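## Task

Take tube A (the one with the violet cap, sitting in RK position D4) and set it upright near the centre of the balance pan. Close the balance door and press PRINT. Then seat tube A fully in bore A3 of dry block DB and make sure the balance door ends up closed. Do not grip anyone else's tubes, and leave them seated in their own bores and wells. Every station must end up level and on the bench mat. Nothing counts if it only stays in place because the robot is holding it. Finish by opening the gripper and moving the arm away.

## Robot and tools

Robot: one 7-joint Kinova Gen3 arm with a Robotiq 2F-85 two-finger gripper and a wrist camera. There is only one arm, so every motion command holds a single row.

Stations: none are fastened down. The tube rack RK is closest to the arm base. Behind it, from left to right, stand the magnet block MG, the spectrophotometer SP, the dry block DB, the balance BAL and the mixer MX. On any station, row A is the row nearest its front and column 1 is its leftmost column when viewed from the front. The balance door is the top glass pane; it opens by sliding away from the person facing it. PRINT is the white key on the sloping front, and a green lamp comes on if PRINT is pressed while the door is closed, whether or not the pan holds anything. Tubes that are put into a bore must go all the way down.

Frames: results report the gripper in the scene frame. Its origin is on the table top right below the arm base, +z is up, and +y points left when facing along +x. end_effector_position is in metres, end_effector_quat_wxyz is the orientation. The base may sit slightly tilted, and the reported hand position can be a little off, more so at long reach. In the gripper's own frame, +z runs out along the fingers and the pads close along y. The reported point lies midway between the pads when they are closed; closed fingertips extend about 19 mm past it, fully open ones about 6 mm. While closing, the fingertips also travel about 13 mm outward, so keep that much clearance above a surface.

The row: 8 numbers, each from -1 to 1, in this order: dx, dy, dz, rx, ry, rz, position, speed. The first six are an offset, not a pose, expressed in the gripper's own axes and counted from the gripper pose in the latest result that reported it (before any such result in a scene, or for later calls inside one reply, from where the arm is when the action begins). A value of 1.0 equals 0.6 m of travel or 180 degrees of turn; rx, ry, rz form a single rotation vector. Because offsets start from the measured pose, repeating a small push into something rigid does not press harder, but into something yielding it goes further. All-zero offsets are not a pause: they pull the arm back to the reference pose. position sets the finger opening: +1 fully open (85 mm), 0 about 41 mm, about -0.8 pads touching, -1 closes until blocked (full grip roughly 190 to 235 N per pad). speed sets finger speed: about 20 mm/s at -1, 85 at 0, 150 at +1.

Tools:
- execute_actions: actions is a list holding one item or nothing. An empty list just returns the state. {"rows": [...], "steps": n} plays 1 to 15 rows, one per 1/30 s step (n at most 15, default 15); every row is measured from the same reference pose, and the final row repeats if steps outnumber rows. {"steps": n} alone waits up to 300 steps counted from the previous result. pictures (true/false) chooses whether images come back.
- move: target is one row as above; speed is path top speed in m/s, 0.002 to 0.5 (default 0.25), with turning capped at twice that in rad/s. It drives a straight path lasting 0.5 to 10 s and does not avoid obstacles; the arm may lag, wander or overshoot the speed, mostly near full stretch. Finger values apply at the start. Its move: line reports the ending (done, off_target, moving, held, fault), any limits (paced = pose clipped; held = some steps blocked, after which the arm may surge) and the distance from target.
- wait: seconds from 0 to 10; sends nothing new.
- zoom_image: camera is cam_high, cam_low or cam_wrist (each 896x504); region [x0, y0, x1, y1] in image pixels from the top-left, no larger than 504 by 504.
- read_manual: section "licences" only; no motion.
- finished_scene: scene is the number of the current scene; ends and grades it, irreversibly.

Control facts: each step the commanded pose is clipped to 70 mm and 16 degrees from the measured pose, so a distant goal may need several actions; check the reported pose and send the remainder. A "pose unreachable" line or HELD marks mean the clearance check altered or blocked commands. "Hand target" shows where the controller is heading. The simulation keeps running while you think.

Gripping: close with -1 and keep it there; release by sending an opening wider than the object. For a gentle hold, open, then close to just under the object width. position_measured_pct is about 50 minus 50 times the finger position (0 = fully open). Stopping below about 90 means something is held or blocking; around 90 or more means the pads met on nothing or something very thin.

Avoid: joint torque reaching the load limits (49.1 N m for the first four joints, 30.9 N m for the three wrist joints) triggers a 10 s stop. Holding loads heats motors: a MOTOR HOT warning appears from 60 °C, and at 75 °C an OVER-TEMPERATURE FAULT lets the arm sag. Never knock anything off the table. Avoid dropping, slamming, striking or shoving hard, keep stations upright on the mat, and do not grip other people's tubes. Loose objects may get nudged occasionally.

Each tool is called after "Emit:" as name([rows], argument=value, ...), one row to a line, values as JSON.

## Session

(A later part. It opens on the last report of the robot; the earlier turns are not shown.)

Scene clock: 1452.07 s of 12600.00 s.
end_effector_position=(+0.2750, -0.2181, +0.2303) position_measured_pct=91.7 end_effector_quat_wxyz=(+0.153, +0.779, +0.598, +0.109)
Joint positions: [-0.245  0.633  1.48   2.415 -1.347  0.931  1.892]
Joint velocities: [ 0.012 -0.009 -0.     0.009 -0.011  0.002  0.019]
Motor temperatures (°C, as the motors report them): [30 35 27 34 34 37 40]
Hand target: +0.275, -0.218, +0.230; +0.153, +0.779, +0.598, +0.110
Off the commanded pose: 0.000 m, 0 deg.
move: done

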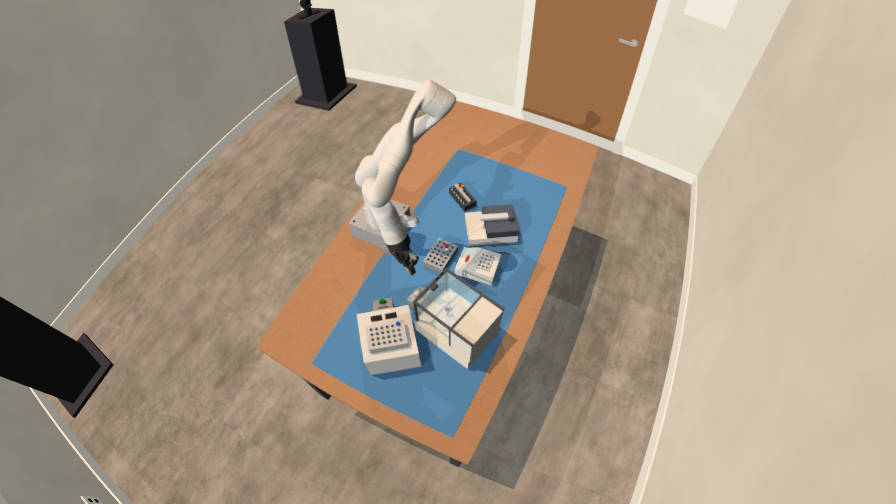

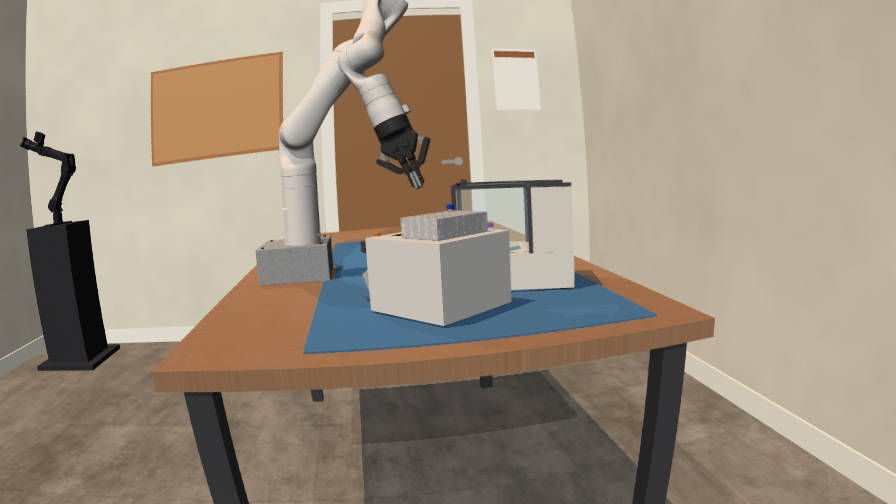

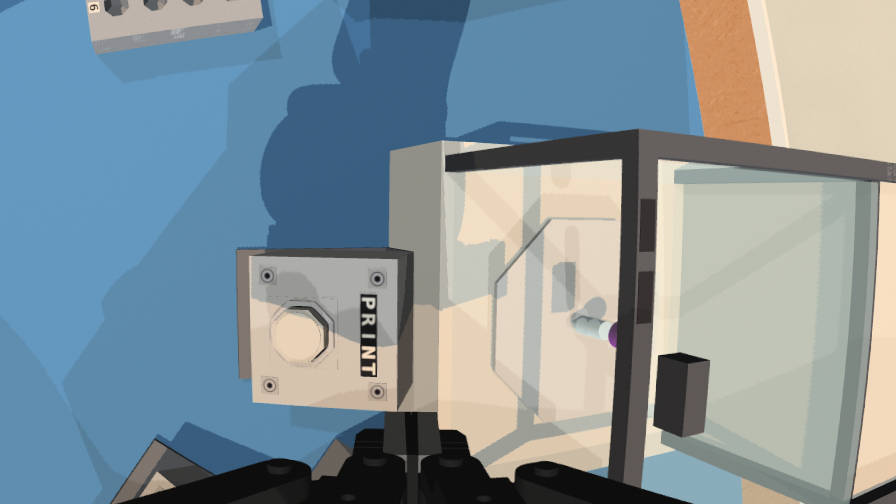

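Emit:
move(target=[0.004, -0.071, 0.198, 0, 0, 0, -1, 0], speed=0.07)

Emit:
move(target=[0, -0.004, 0.028, 0, 0, 0, -1, 0], speed=0.015)

Emit:
zoom_image(camera="cam_high", region=[340, 220, 540, 400])

Emit:
zoom_image(camera="cam_wrist", region=[260, 250, 640, 504])

Scene clock: 1461.53 s of 12600.00 s.
end_effector_position=(+0.2793, -0.2193, +0.1049) position_measured_pct=91.7 end_effector_quat_wxyz=(+0.154, +0.779, +0.598, +0.109)
Joint positions: [ 0.057  1.025  1.071  2.527 -1.971  1.09   2.395]
Joint velocities: [ 0.005  0.008 -0.003  0.    -0.002  0.002  0.004]
Motor temperatures (°C, as the motors report them): [30 35 27 34 34 37 40]
Hand target: +0.279, -0.219, +0.105; +0.154, +0.779, +0.598, +0.108
Off the commanded pose: 0.001 m, 0 deg.
move: done

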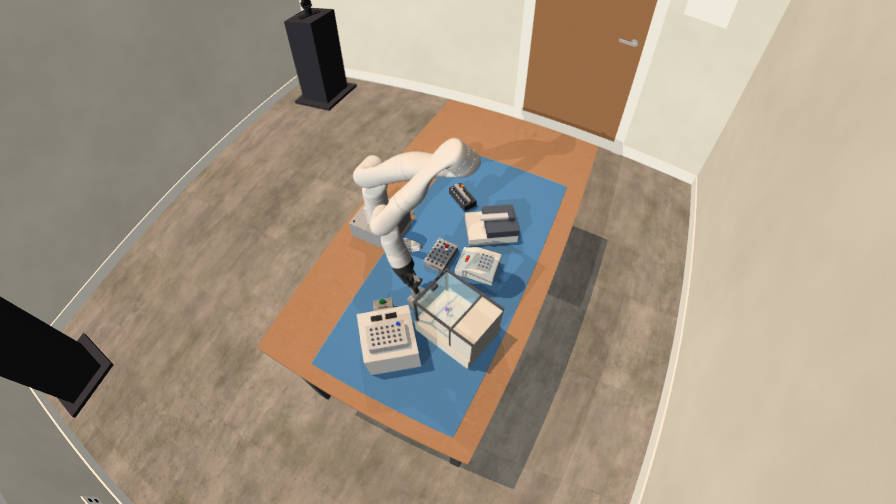

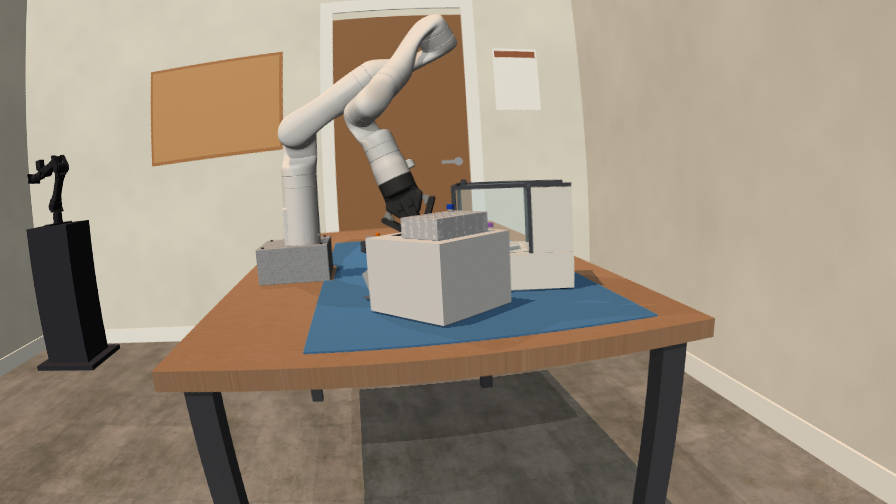

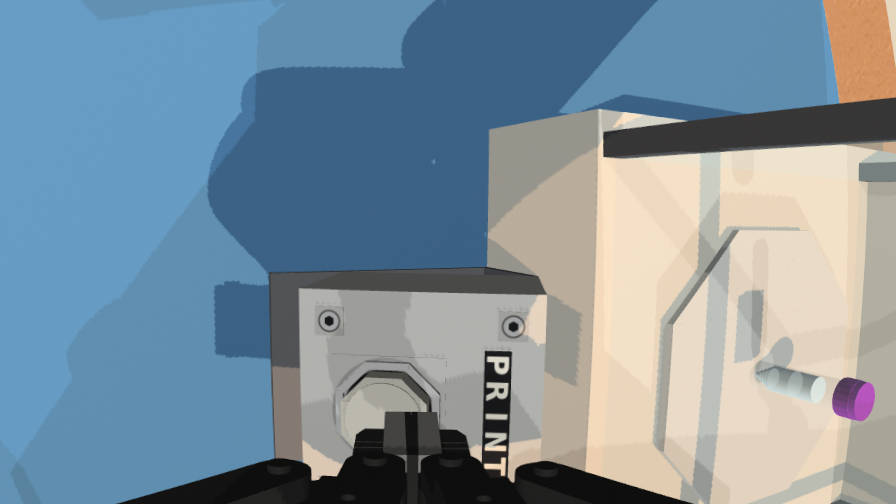

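Scene clock: 1462.90 s of 12600.00 s.
end_effector_position=(+0.2835, -0.2206, +0.0921) position_measured_pct=91.7 end_effector_quat_wxyz=(+0.157, +0.780, +0.596, +0.111)
Joint positions: [ 0.068  1.076  1.04   2.524 -2.032  1.124  2.415]
Joint velocities: [-0.     0.004  0.003  0.003 -0.002  0.008 -0.001]
Motor temperatures (°C, as the motors report them): [30 35 27 34 34 37 40]
Hand target: +0.283, -0.221, +0.088; +0.154, +0.779, +0.599, +0.109
Off the commanded pose: 0.004 m, 1 deg.
move: off_target

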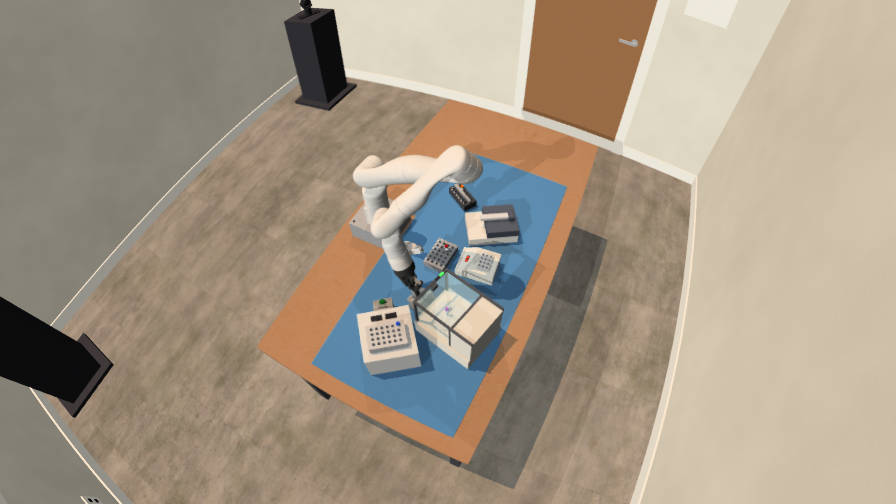

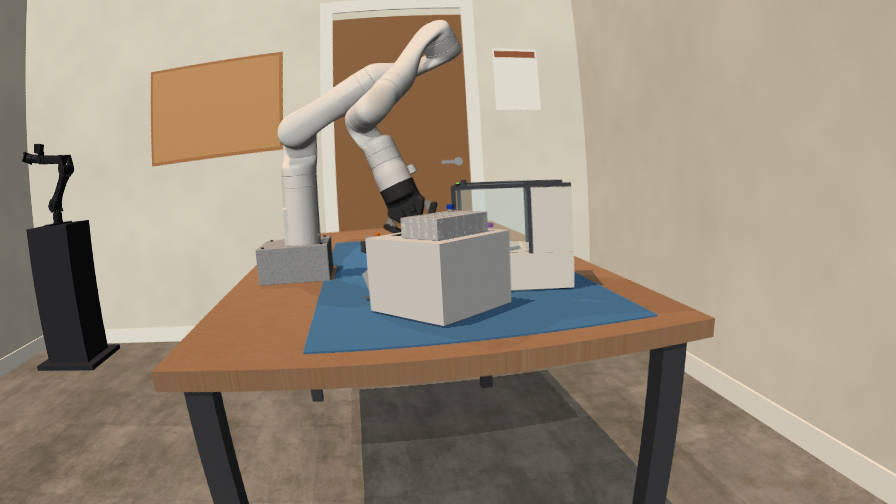

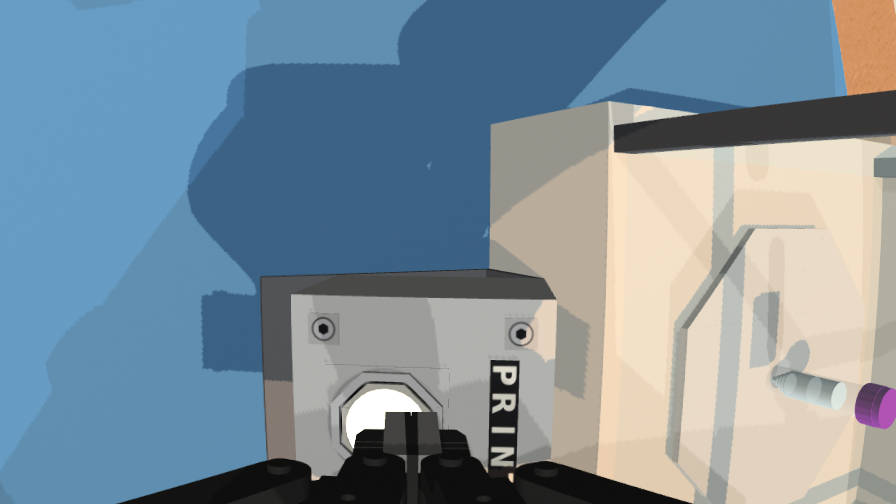

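Region (340, 220, 540, 400) of cam_high's 896x504 image, scaled by 2.520, with more detail than that image has; it fills the top 454 rows of this view, and the rest is white.

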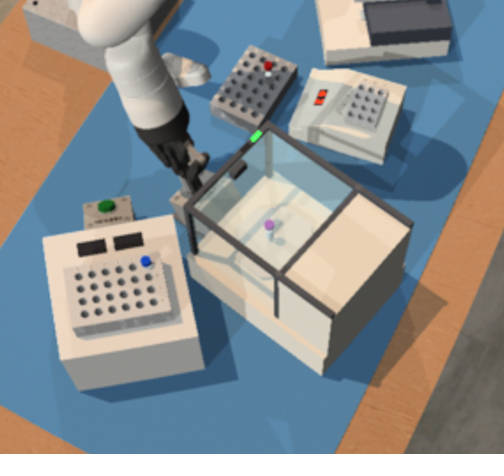

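Region (260, 250, 640, 504) of cam_wrist's 896x504 image, scaled by 1.326; it fills the top 337 rows of this view, and the rest is white.

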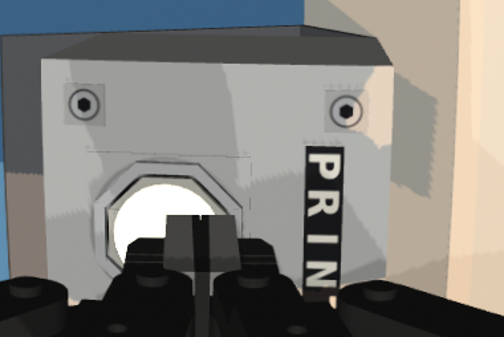

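Emit:
execute_actions(actions=[])

Scene clock: 1489.03 s of 12600.00 s.
end_effector_position=(+0.2835, -0.2206, +0.0921) position_measured_pct=91.7 end_effector_quat_wxyz=(+0.157, +0.780, +0.596, +0.111)
Joint positions: [ 0.068  1.077  1.041  2.524 -2.032  1.125  2.415]
Joint velocities: [-0.     0.    -0.001  0.003  0.002 -0.001 -0.   ]
Motor temperatures (°C, as the motors report them): [30 35 27 34 34 37 40]
Hand target: +0.283, -0.221, +0.088; +0.154, +0.779, +0.599, +0.109
Off the commanded pose: 0.004 m, 1 deg.
Steps of this call (steps 1 to 784: nothing new was sent). Readings (end_effector_position | what the end effector reports):
1: (+0.2835, -0.2206, +0.0921) | position_measured_pct=91.7
2: (+0.2835, -0.2206, +0.0921) | position_measured_pct=91.7
4: (+0.2835, -0.2206, +0.0921) | position_measured_pct=91.7
8: (+0.2835, -0.2206, +0.0921) | position_measured_pct=91.7
784: the state above

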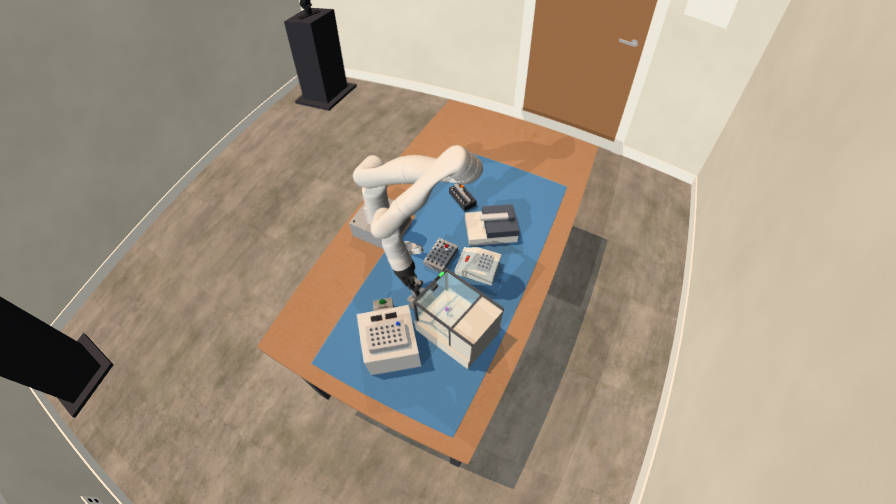

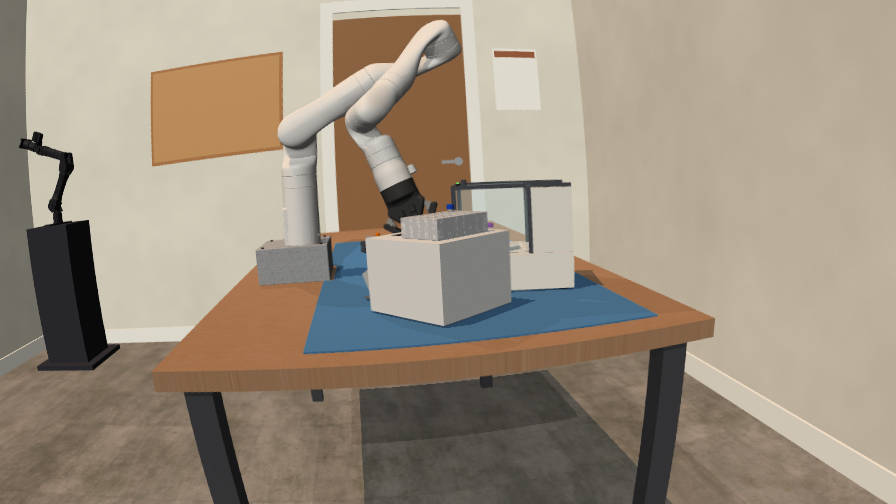

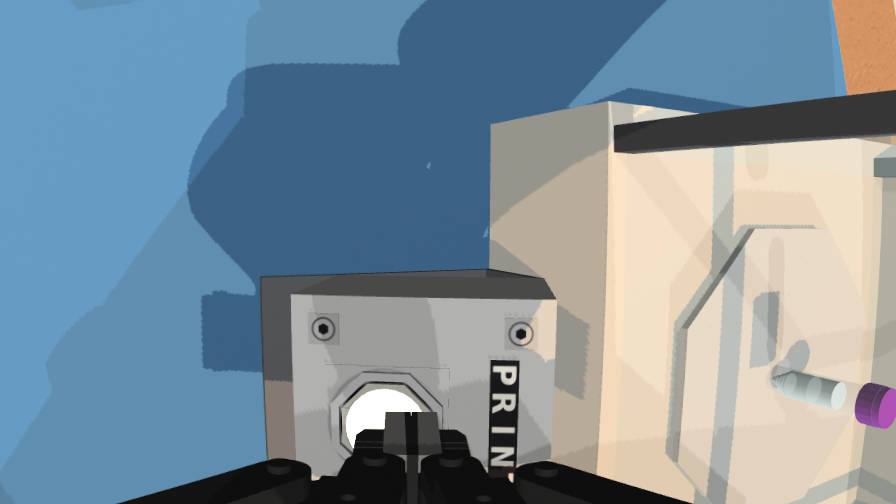

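Emit:
move(target=[0,0,-0.14,0.111,0,0,-1,0], speed=0.1)

Emit:
move(target=[0,0,-0.15,0,0,0,-0.3,0], speed=0.15)

Scene clock: 1499.87 s of 12600.00 s.
end_effector_position=(+0.2530, -0.2107, +0.1694) position_measured_pct=91.7 end_effector_quat_wxyz=(+0.019, +0.796, +0.605, +0.007)
Joint positions: [-0.198  0.873  1.33   2.265 -1.145  0.974  1.583]
Joint velocities: [-0.007  0.002  0.002 -0.007  0.008  0.006 -0.01 ]
Motor temperatures (°C, as the motors report them): [30 35 27 34 34 37 40]
Hand target: +0.253, -0.211, +0.169; +0.019, +0.795, +0.606, +0.006
Off the commanded pose: 0.001 m, 0 deg.
move: done

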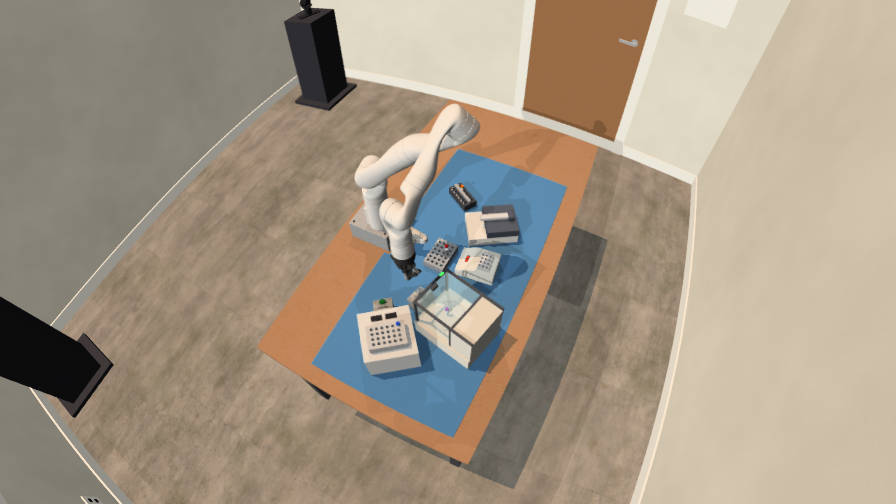

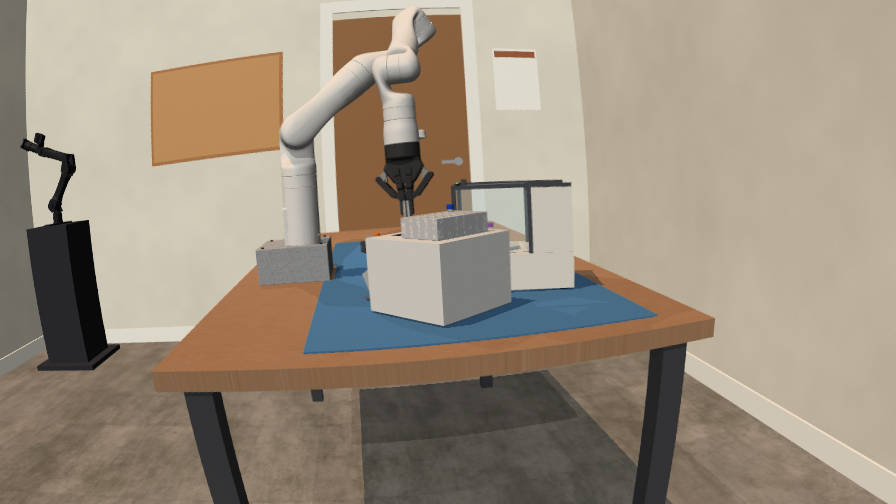

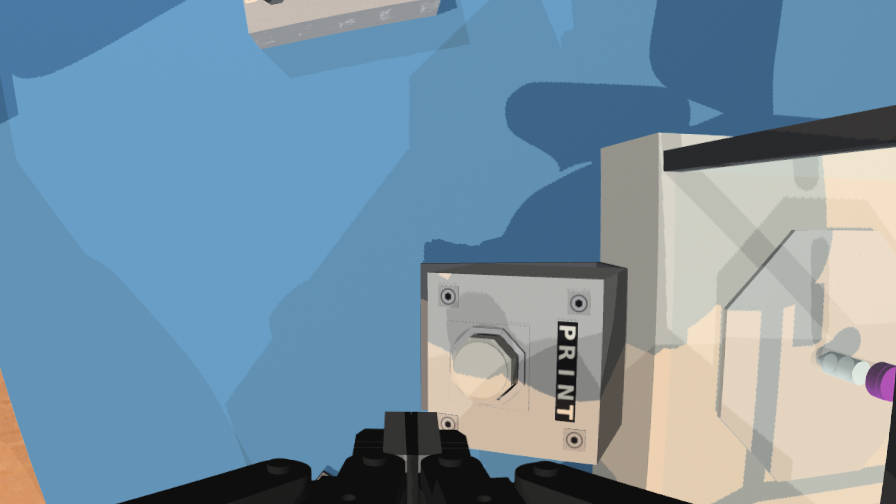

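Scene clock: 1500.97 s of 12600.00 s.
end_effector_position=(+0.2500, -0.2086, +0.2590) position_measured_pct=65.1 end_effector_quat_wxyz=(+0.019, +0.796, +0.605, +0.007)
Joint positions: [-0.355  0.738  1.59   2.15  -0.856  1.147  1.379]
Joint velocities: [-0.007 -0.002  0.004 -0.     0.002  0.002 -0.001]
Motor temperatures (°C, as the motors report them): [30 35 27 34 34 37 40]
Hand target: +0.250, -0.208, +0.259; +0.019, +0.796, +0.606, +0.007
Off the commanded pose: 0.000 m, 0 deg.
move: done

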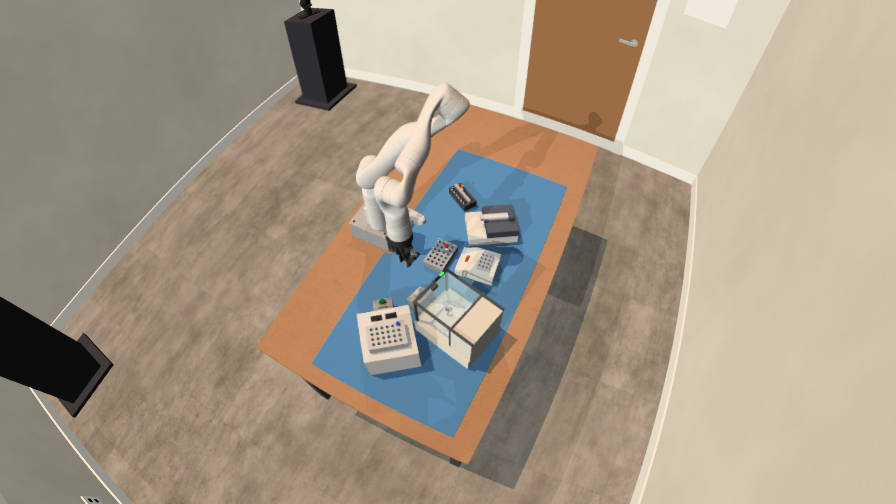

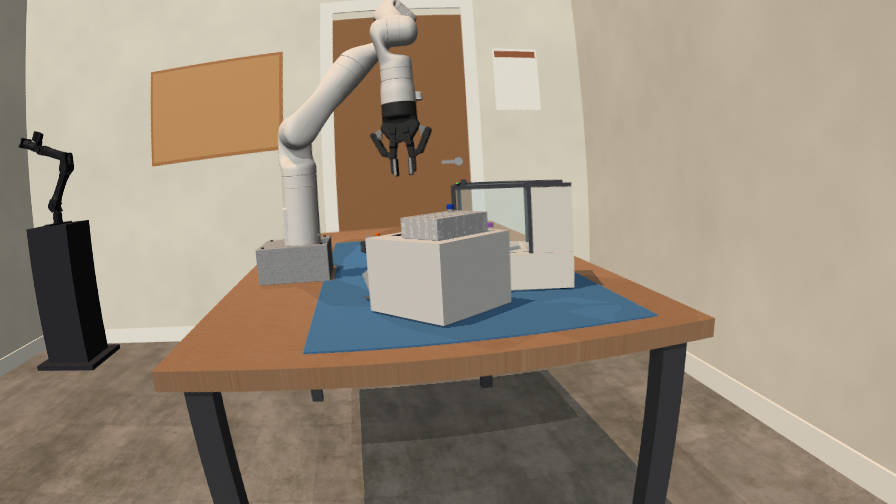

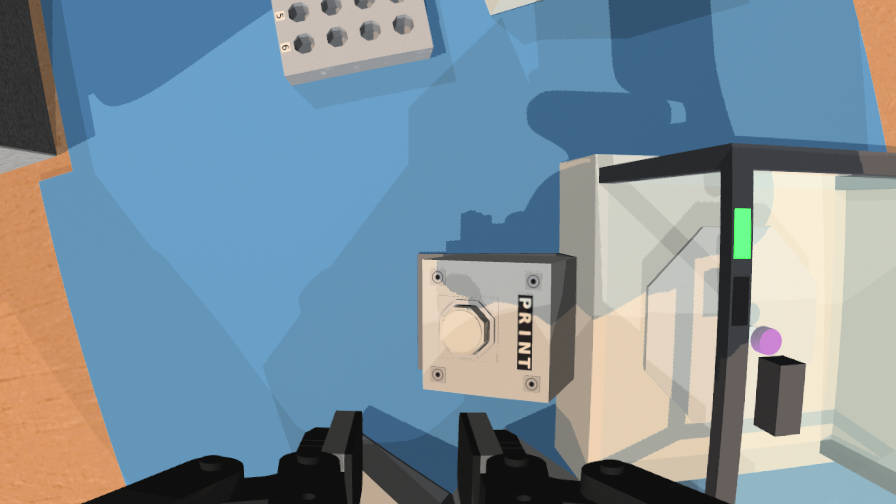

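Emit:
move(target=[0.007,0.207,0,0,0,0,-0.3,0], speed=0.15)

Scene clock: 1506.93 s of 12600.00 s.
end_effector_position=(+0.3707, -0.2371, +0.2638) position_measured_pct=65.1 end_effector_quat_wxyz=(+0.019, +0.796, +0.605, +0.007)
Joint positions: [-0.257  0.883  1.436  1.795 -0.937  1.3    1.135]
Joint velocities: [ 0.006  0.004 -0.001 -0.004 -0.001  0.    -0.002]
Motor temperatures (°C, as the motors report them): [30 35 27 34 34 37 40]
Hand target: +0.371, -0.237, +0.264; +0.019, +0.796, +0.605, +0.006
Off the commanded pose: 0.001 m, 0 deg.
move: done

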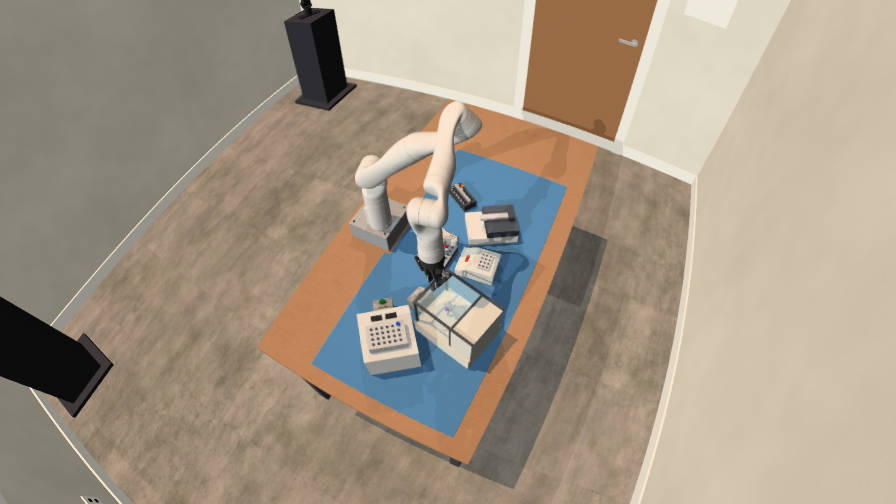

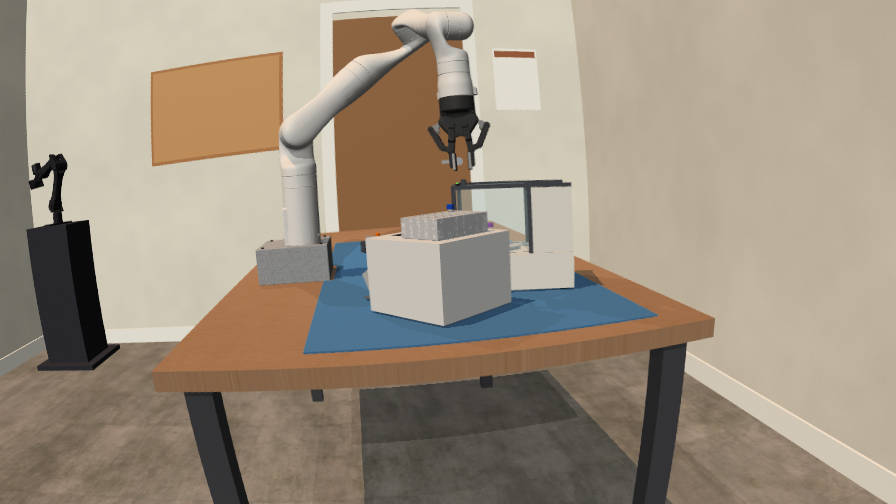

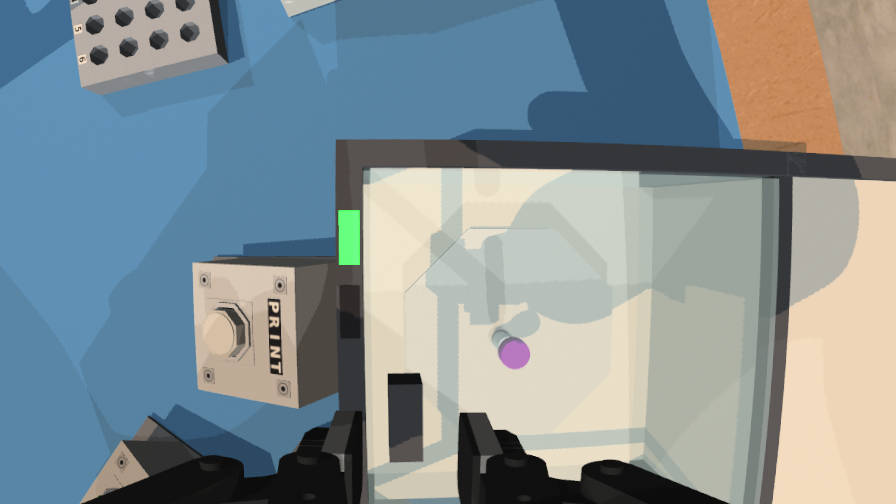

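Emit:
move(target=[0,-0.002,0.0465,0,0,0,-0.55,0], speed=0.04)

Emit:
move(target=[0,0.2,0,0,0,0,-0.55,0], speed=0.045)

Scene clock: 1517.67 s of 12600.00 s.
end_effector_position=(+0.3706, -0.2374, +0.2361) position_measured_pct=77.8 end_effector_quat_wxyz=(+0.019, +0.796, +0.606, +0.007)
Joint positions: [-0.241  0.918  1.393  1.836 -0.987  1.246  1.171]
Joint velocities: [ 0.001  0.001 -0.001  0.001 -0.003 -0.     0.001]
Motor temperatures (°C, as the motors report them): [30 35 27 34 34 37 40]
Hand target: +0.370, -0.237, +0.236; +0.019, +0.796, +0.605, +0.007
Off the commanded pose: 0.000 m, 0 deg.
move: done

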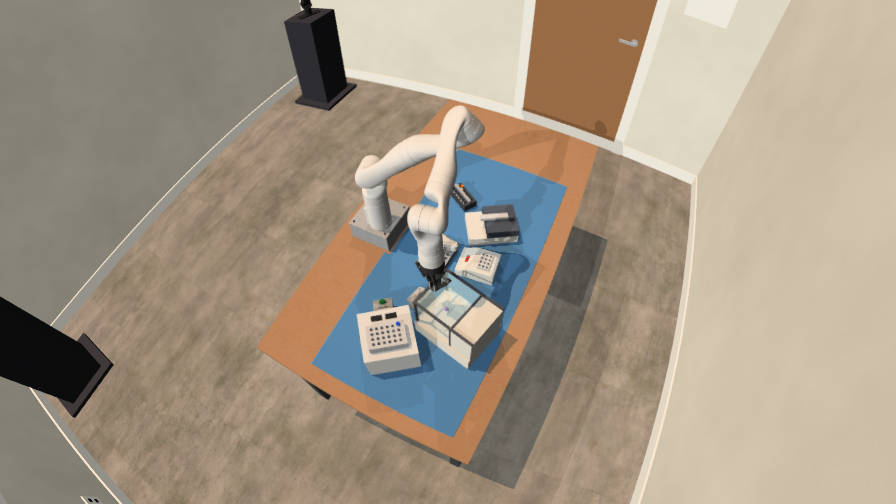

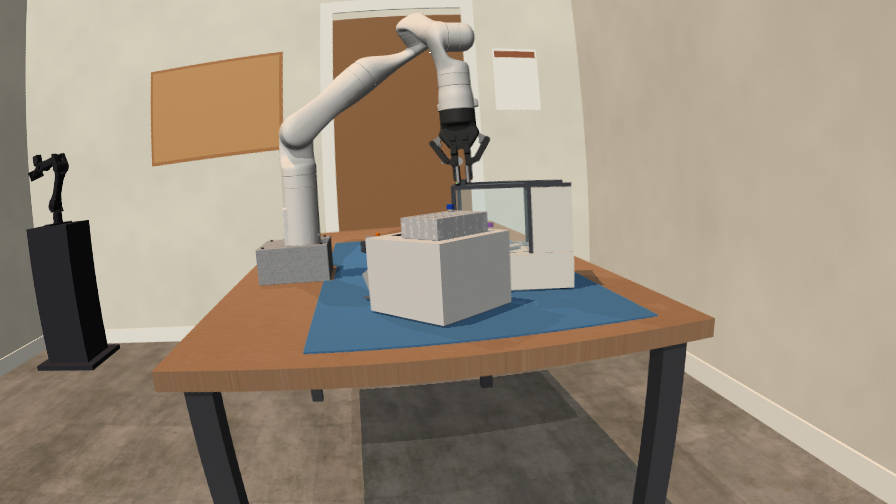

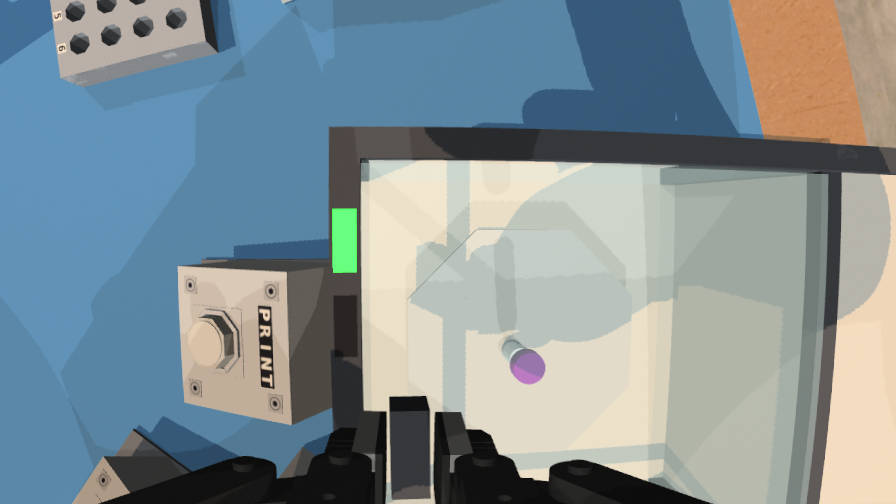

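Scene clock: 1520.67 s of 12600.00 s.
end_effector_position=(+0.4856, -0.2683, +0.2402) position_measured_pct=77.8 end_effector_quat_wxyz=(+0.018, +0.796, +0.606, +0.006)
Joint positions: [-0.106  1.05   1.309  1.402 -1.027  1.403  0.912]
Joint velocities: [ 0.003  0.002 -0.001 -0.006 -0.002  0.004 -0.003]
Motor temperatures (°C, as the motors report them): [30 35 27 34 34 37 40]
Hand target: +0.486, -0.269, +0.241; +0.019, +0.796, +0.606, +0.007
Off the commanded pose: 0.001 m, 0 deg.
move: done

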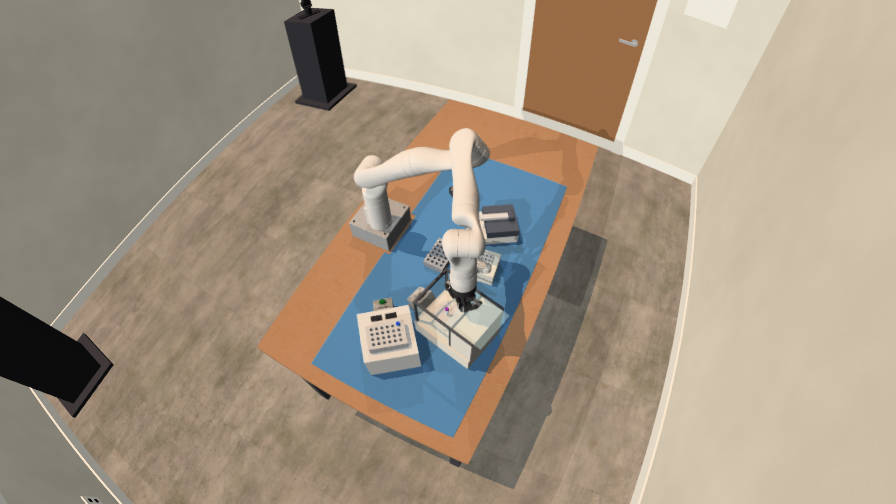

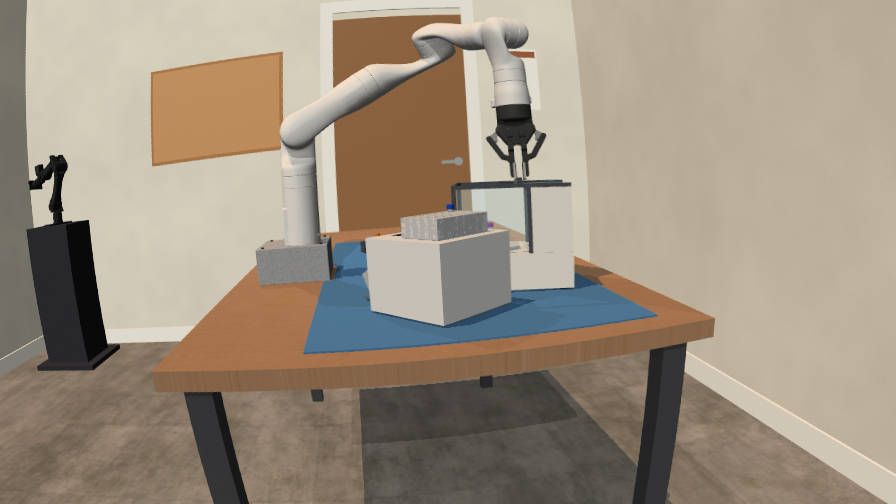

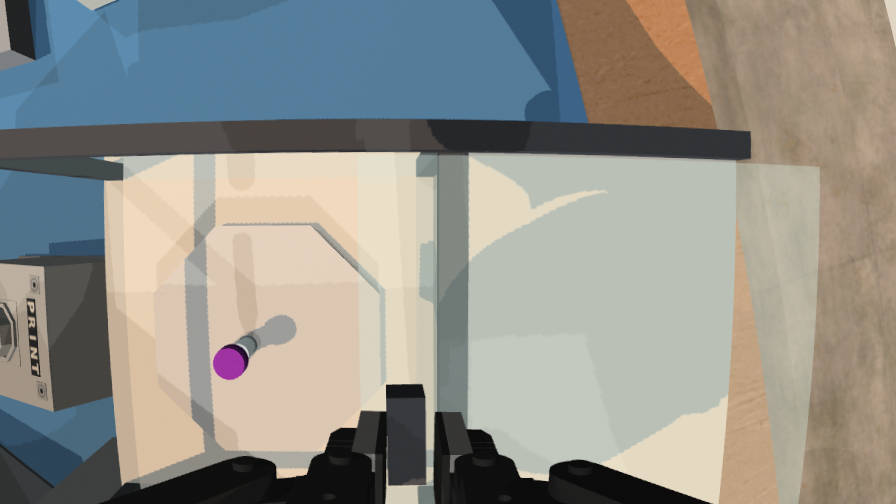

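Emit:
move(target=[0,0,-0.05,0,0,0,-0.3,0], speed=0.08)

Emit:
move(target=[-0.006,-0.108,0,0,0,-0.253,-0.3,0], speed=0.12)

Scene clock: 1531.13 s of 12600.00 s.
end_effector_position=(+0.4846, -0.2676, +0.2700) position_measured_pct=65.1 end_effector_quat_wxyz=(+0.018, +0.796, +0.606, +0.006)
Joint positions: [-0.106  1.013  1.334  1.362 -0.994  1.456  0.887]
Joint velocities: [ 0.    -0.002  0.001 -0.     0.001  0.003 -0.002]
Motor temperatures (°C, as the motors report them): [30 35 27 34 34 37 40]
Hand target: +0.485, -0.268, +0.270; +0.018, +0.796, +0.606, +0.006
Off the commanded pose: 0.000 m, 0 deg.
move: done

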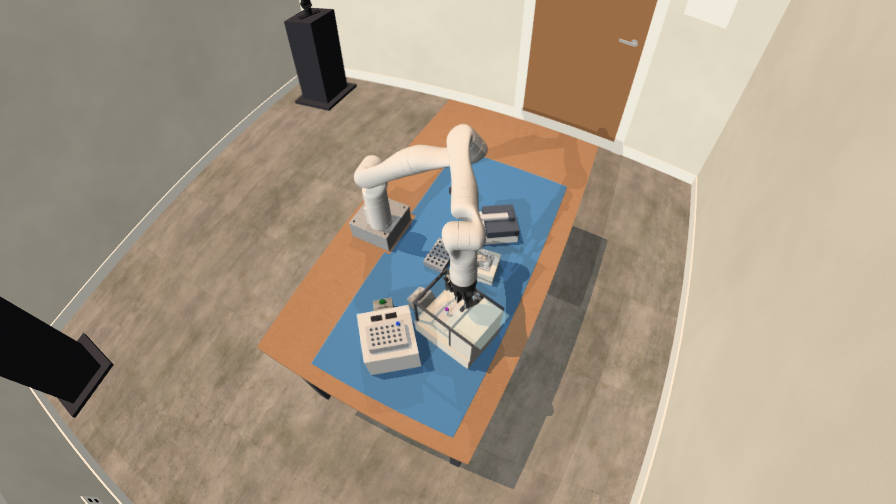

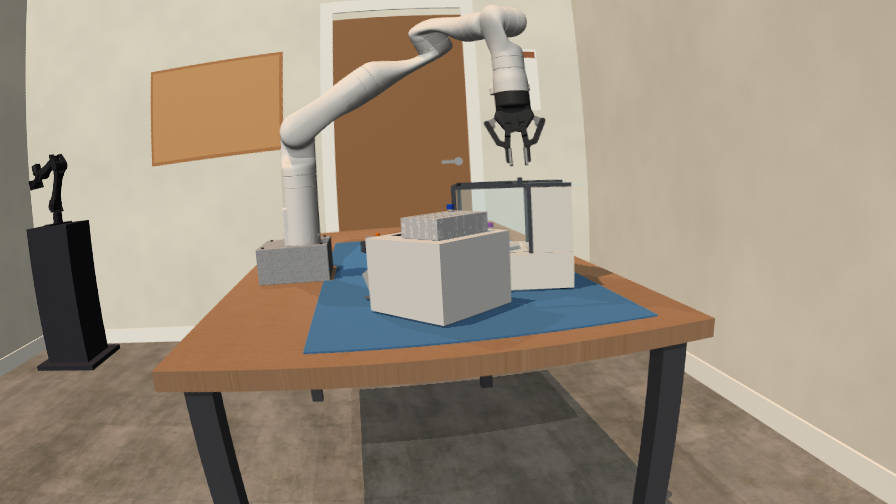

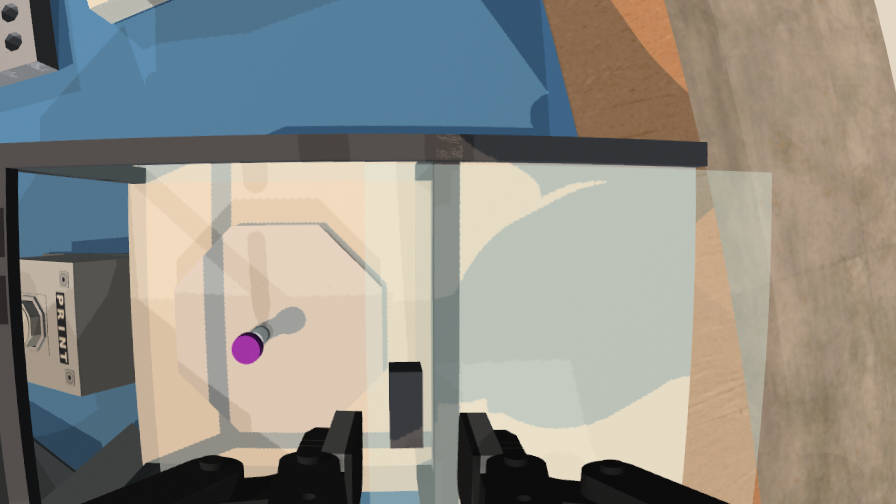

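Scene clock: 1534.77 s of 12600.00 s.
end_effector_position=(+0.4211, -0.2540, +0.2675) position_measured_pct=65.1 end_effector_quat_wxyz=(+0.018, +0.499, +0.866, -0.001)
Joint positions: [-0.157  0.839  1.228  1.606 -0.836  1.266  1.73 ]
Joint velocities: [-0.001 -0.004  0.     0.002  0.002 -0.001  0.006]
Motor temperatures (°C, as the motors report them): [30 35 27 34 34 37 40]
Hand target: +0.421, -0.254, +0.268; +0.018, +0.499, +0.866, -0.001
Off the commanded pose: 0.000 m, 0 deg.
move: done

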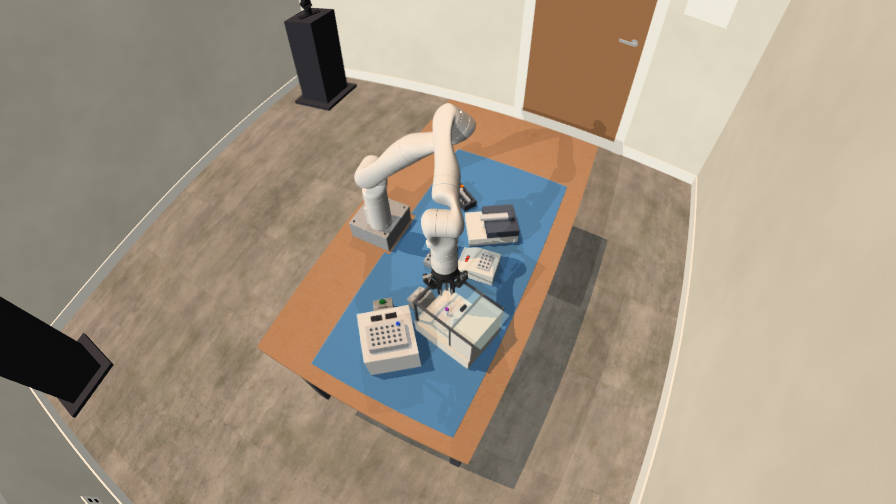

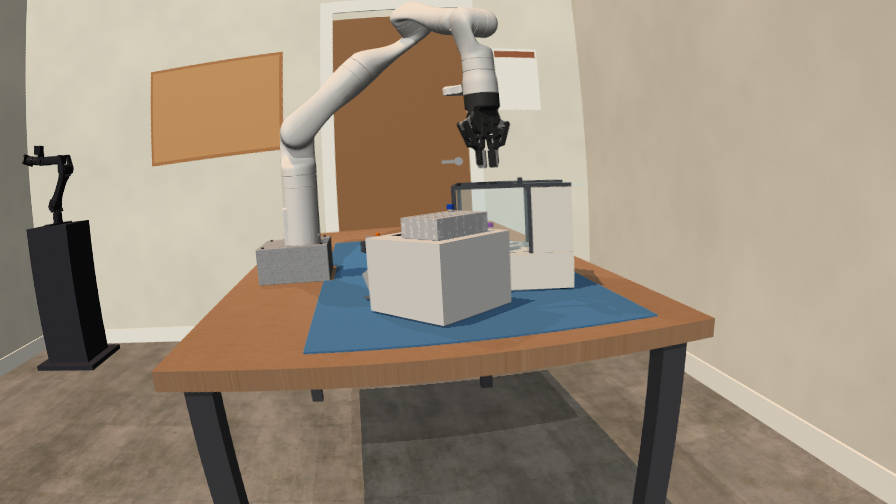

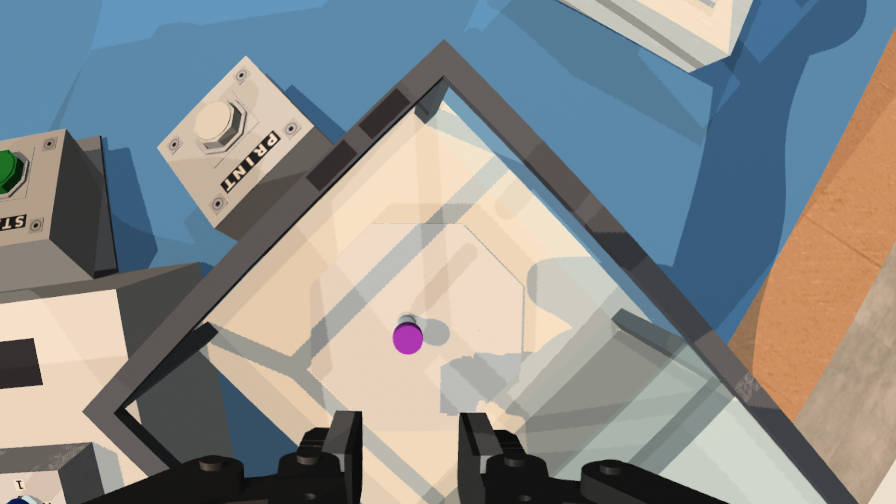

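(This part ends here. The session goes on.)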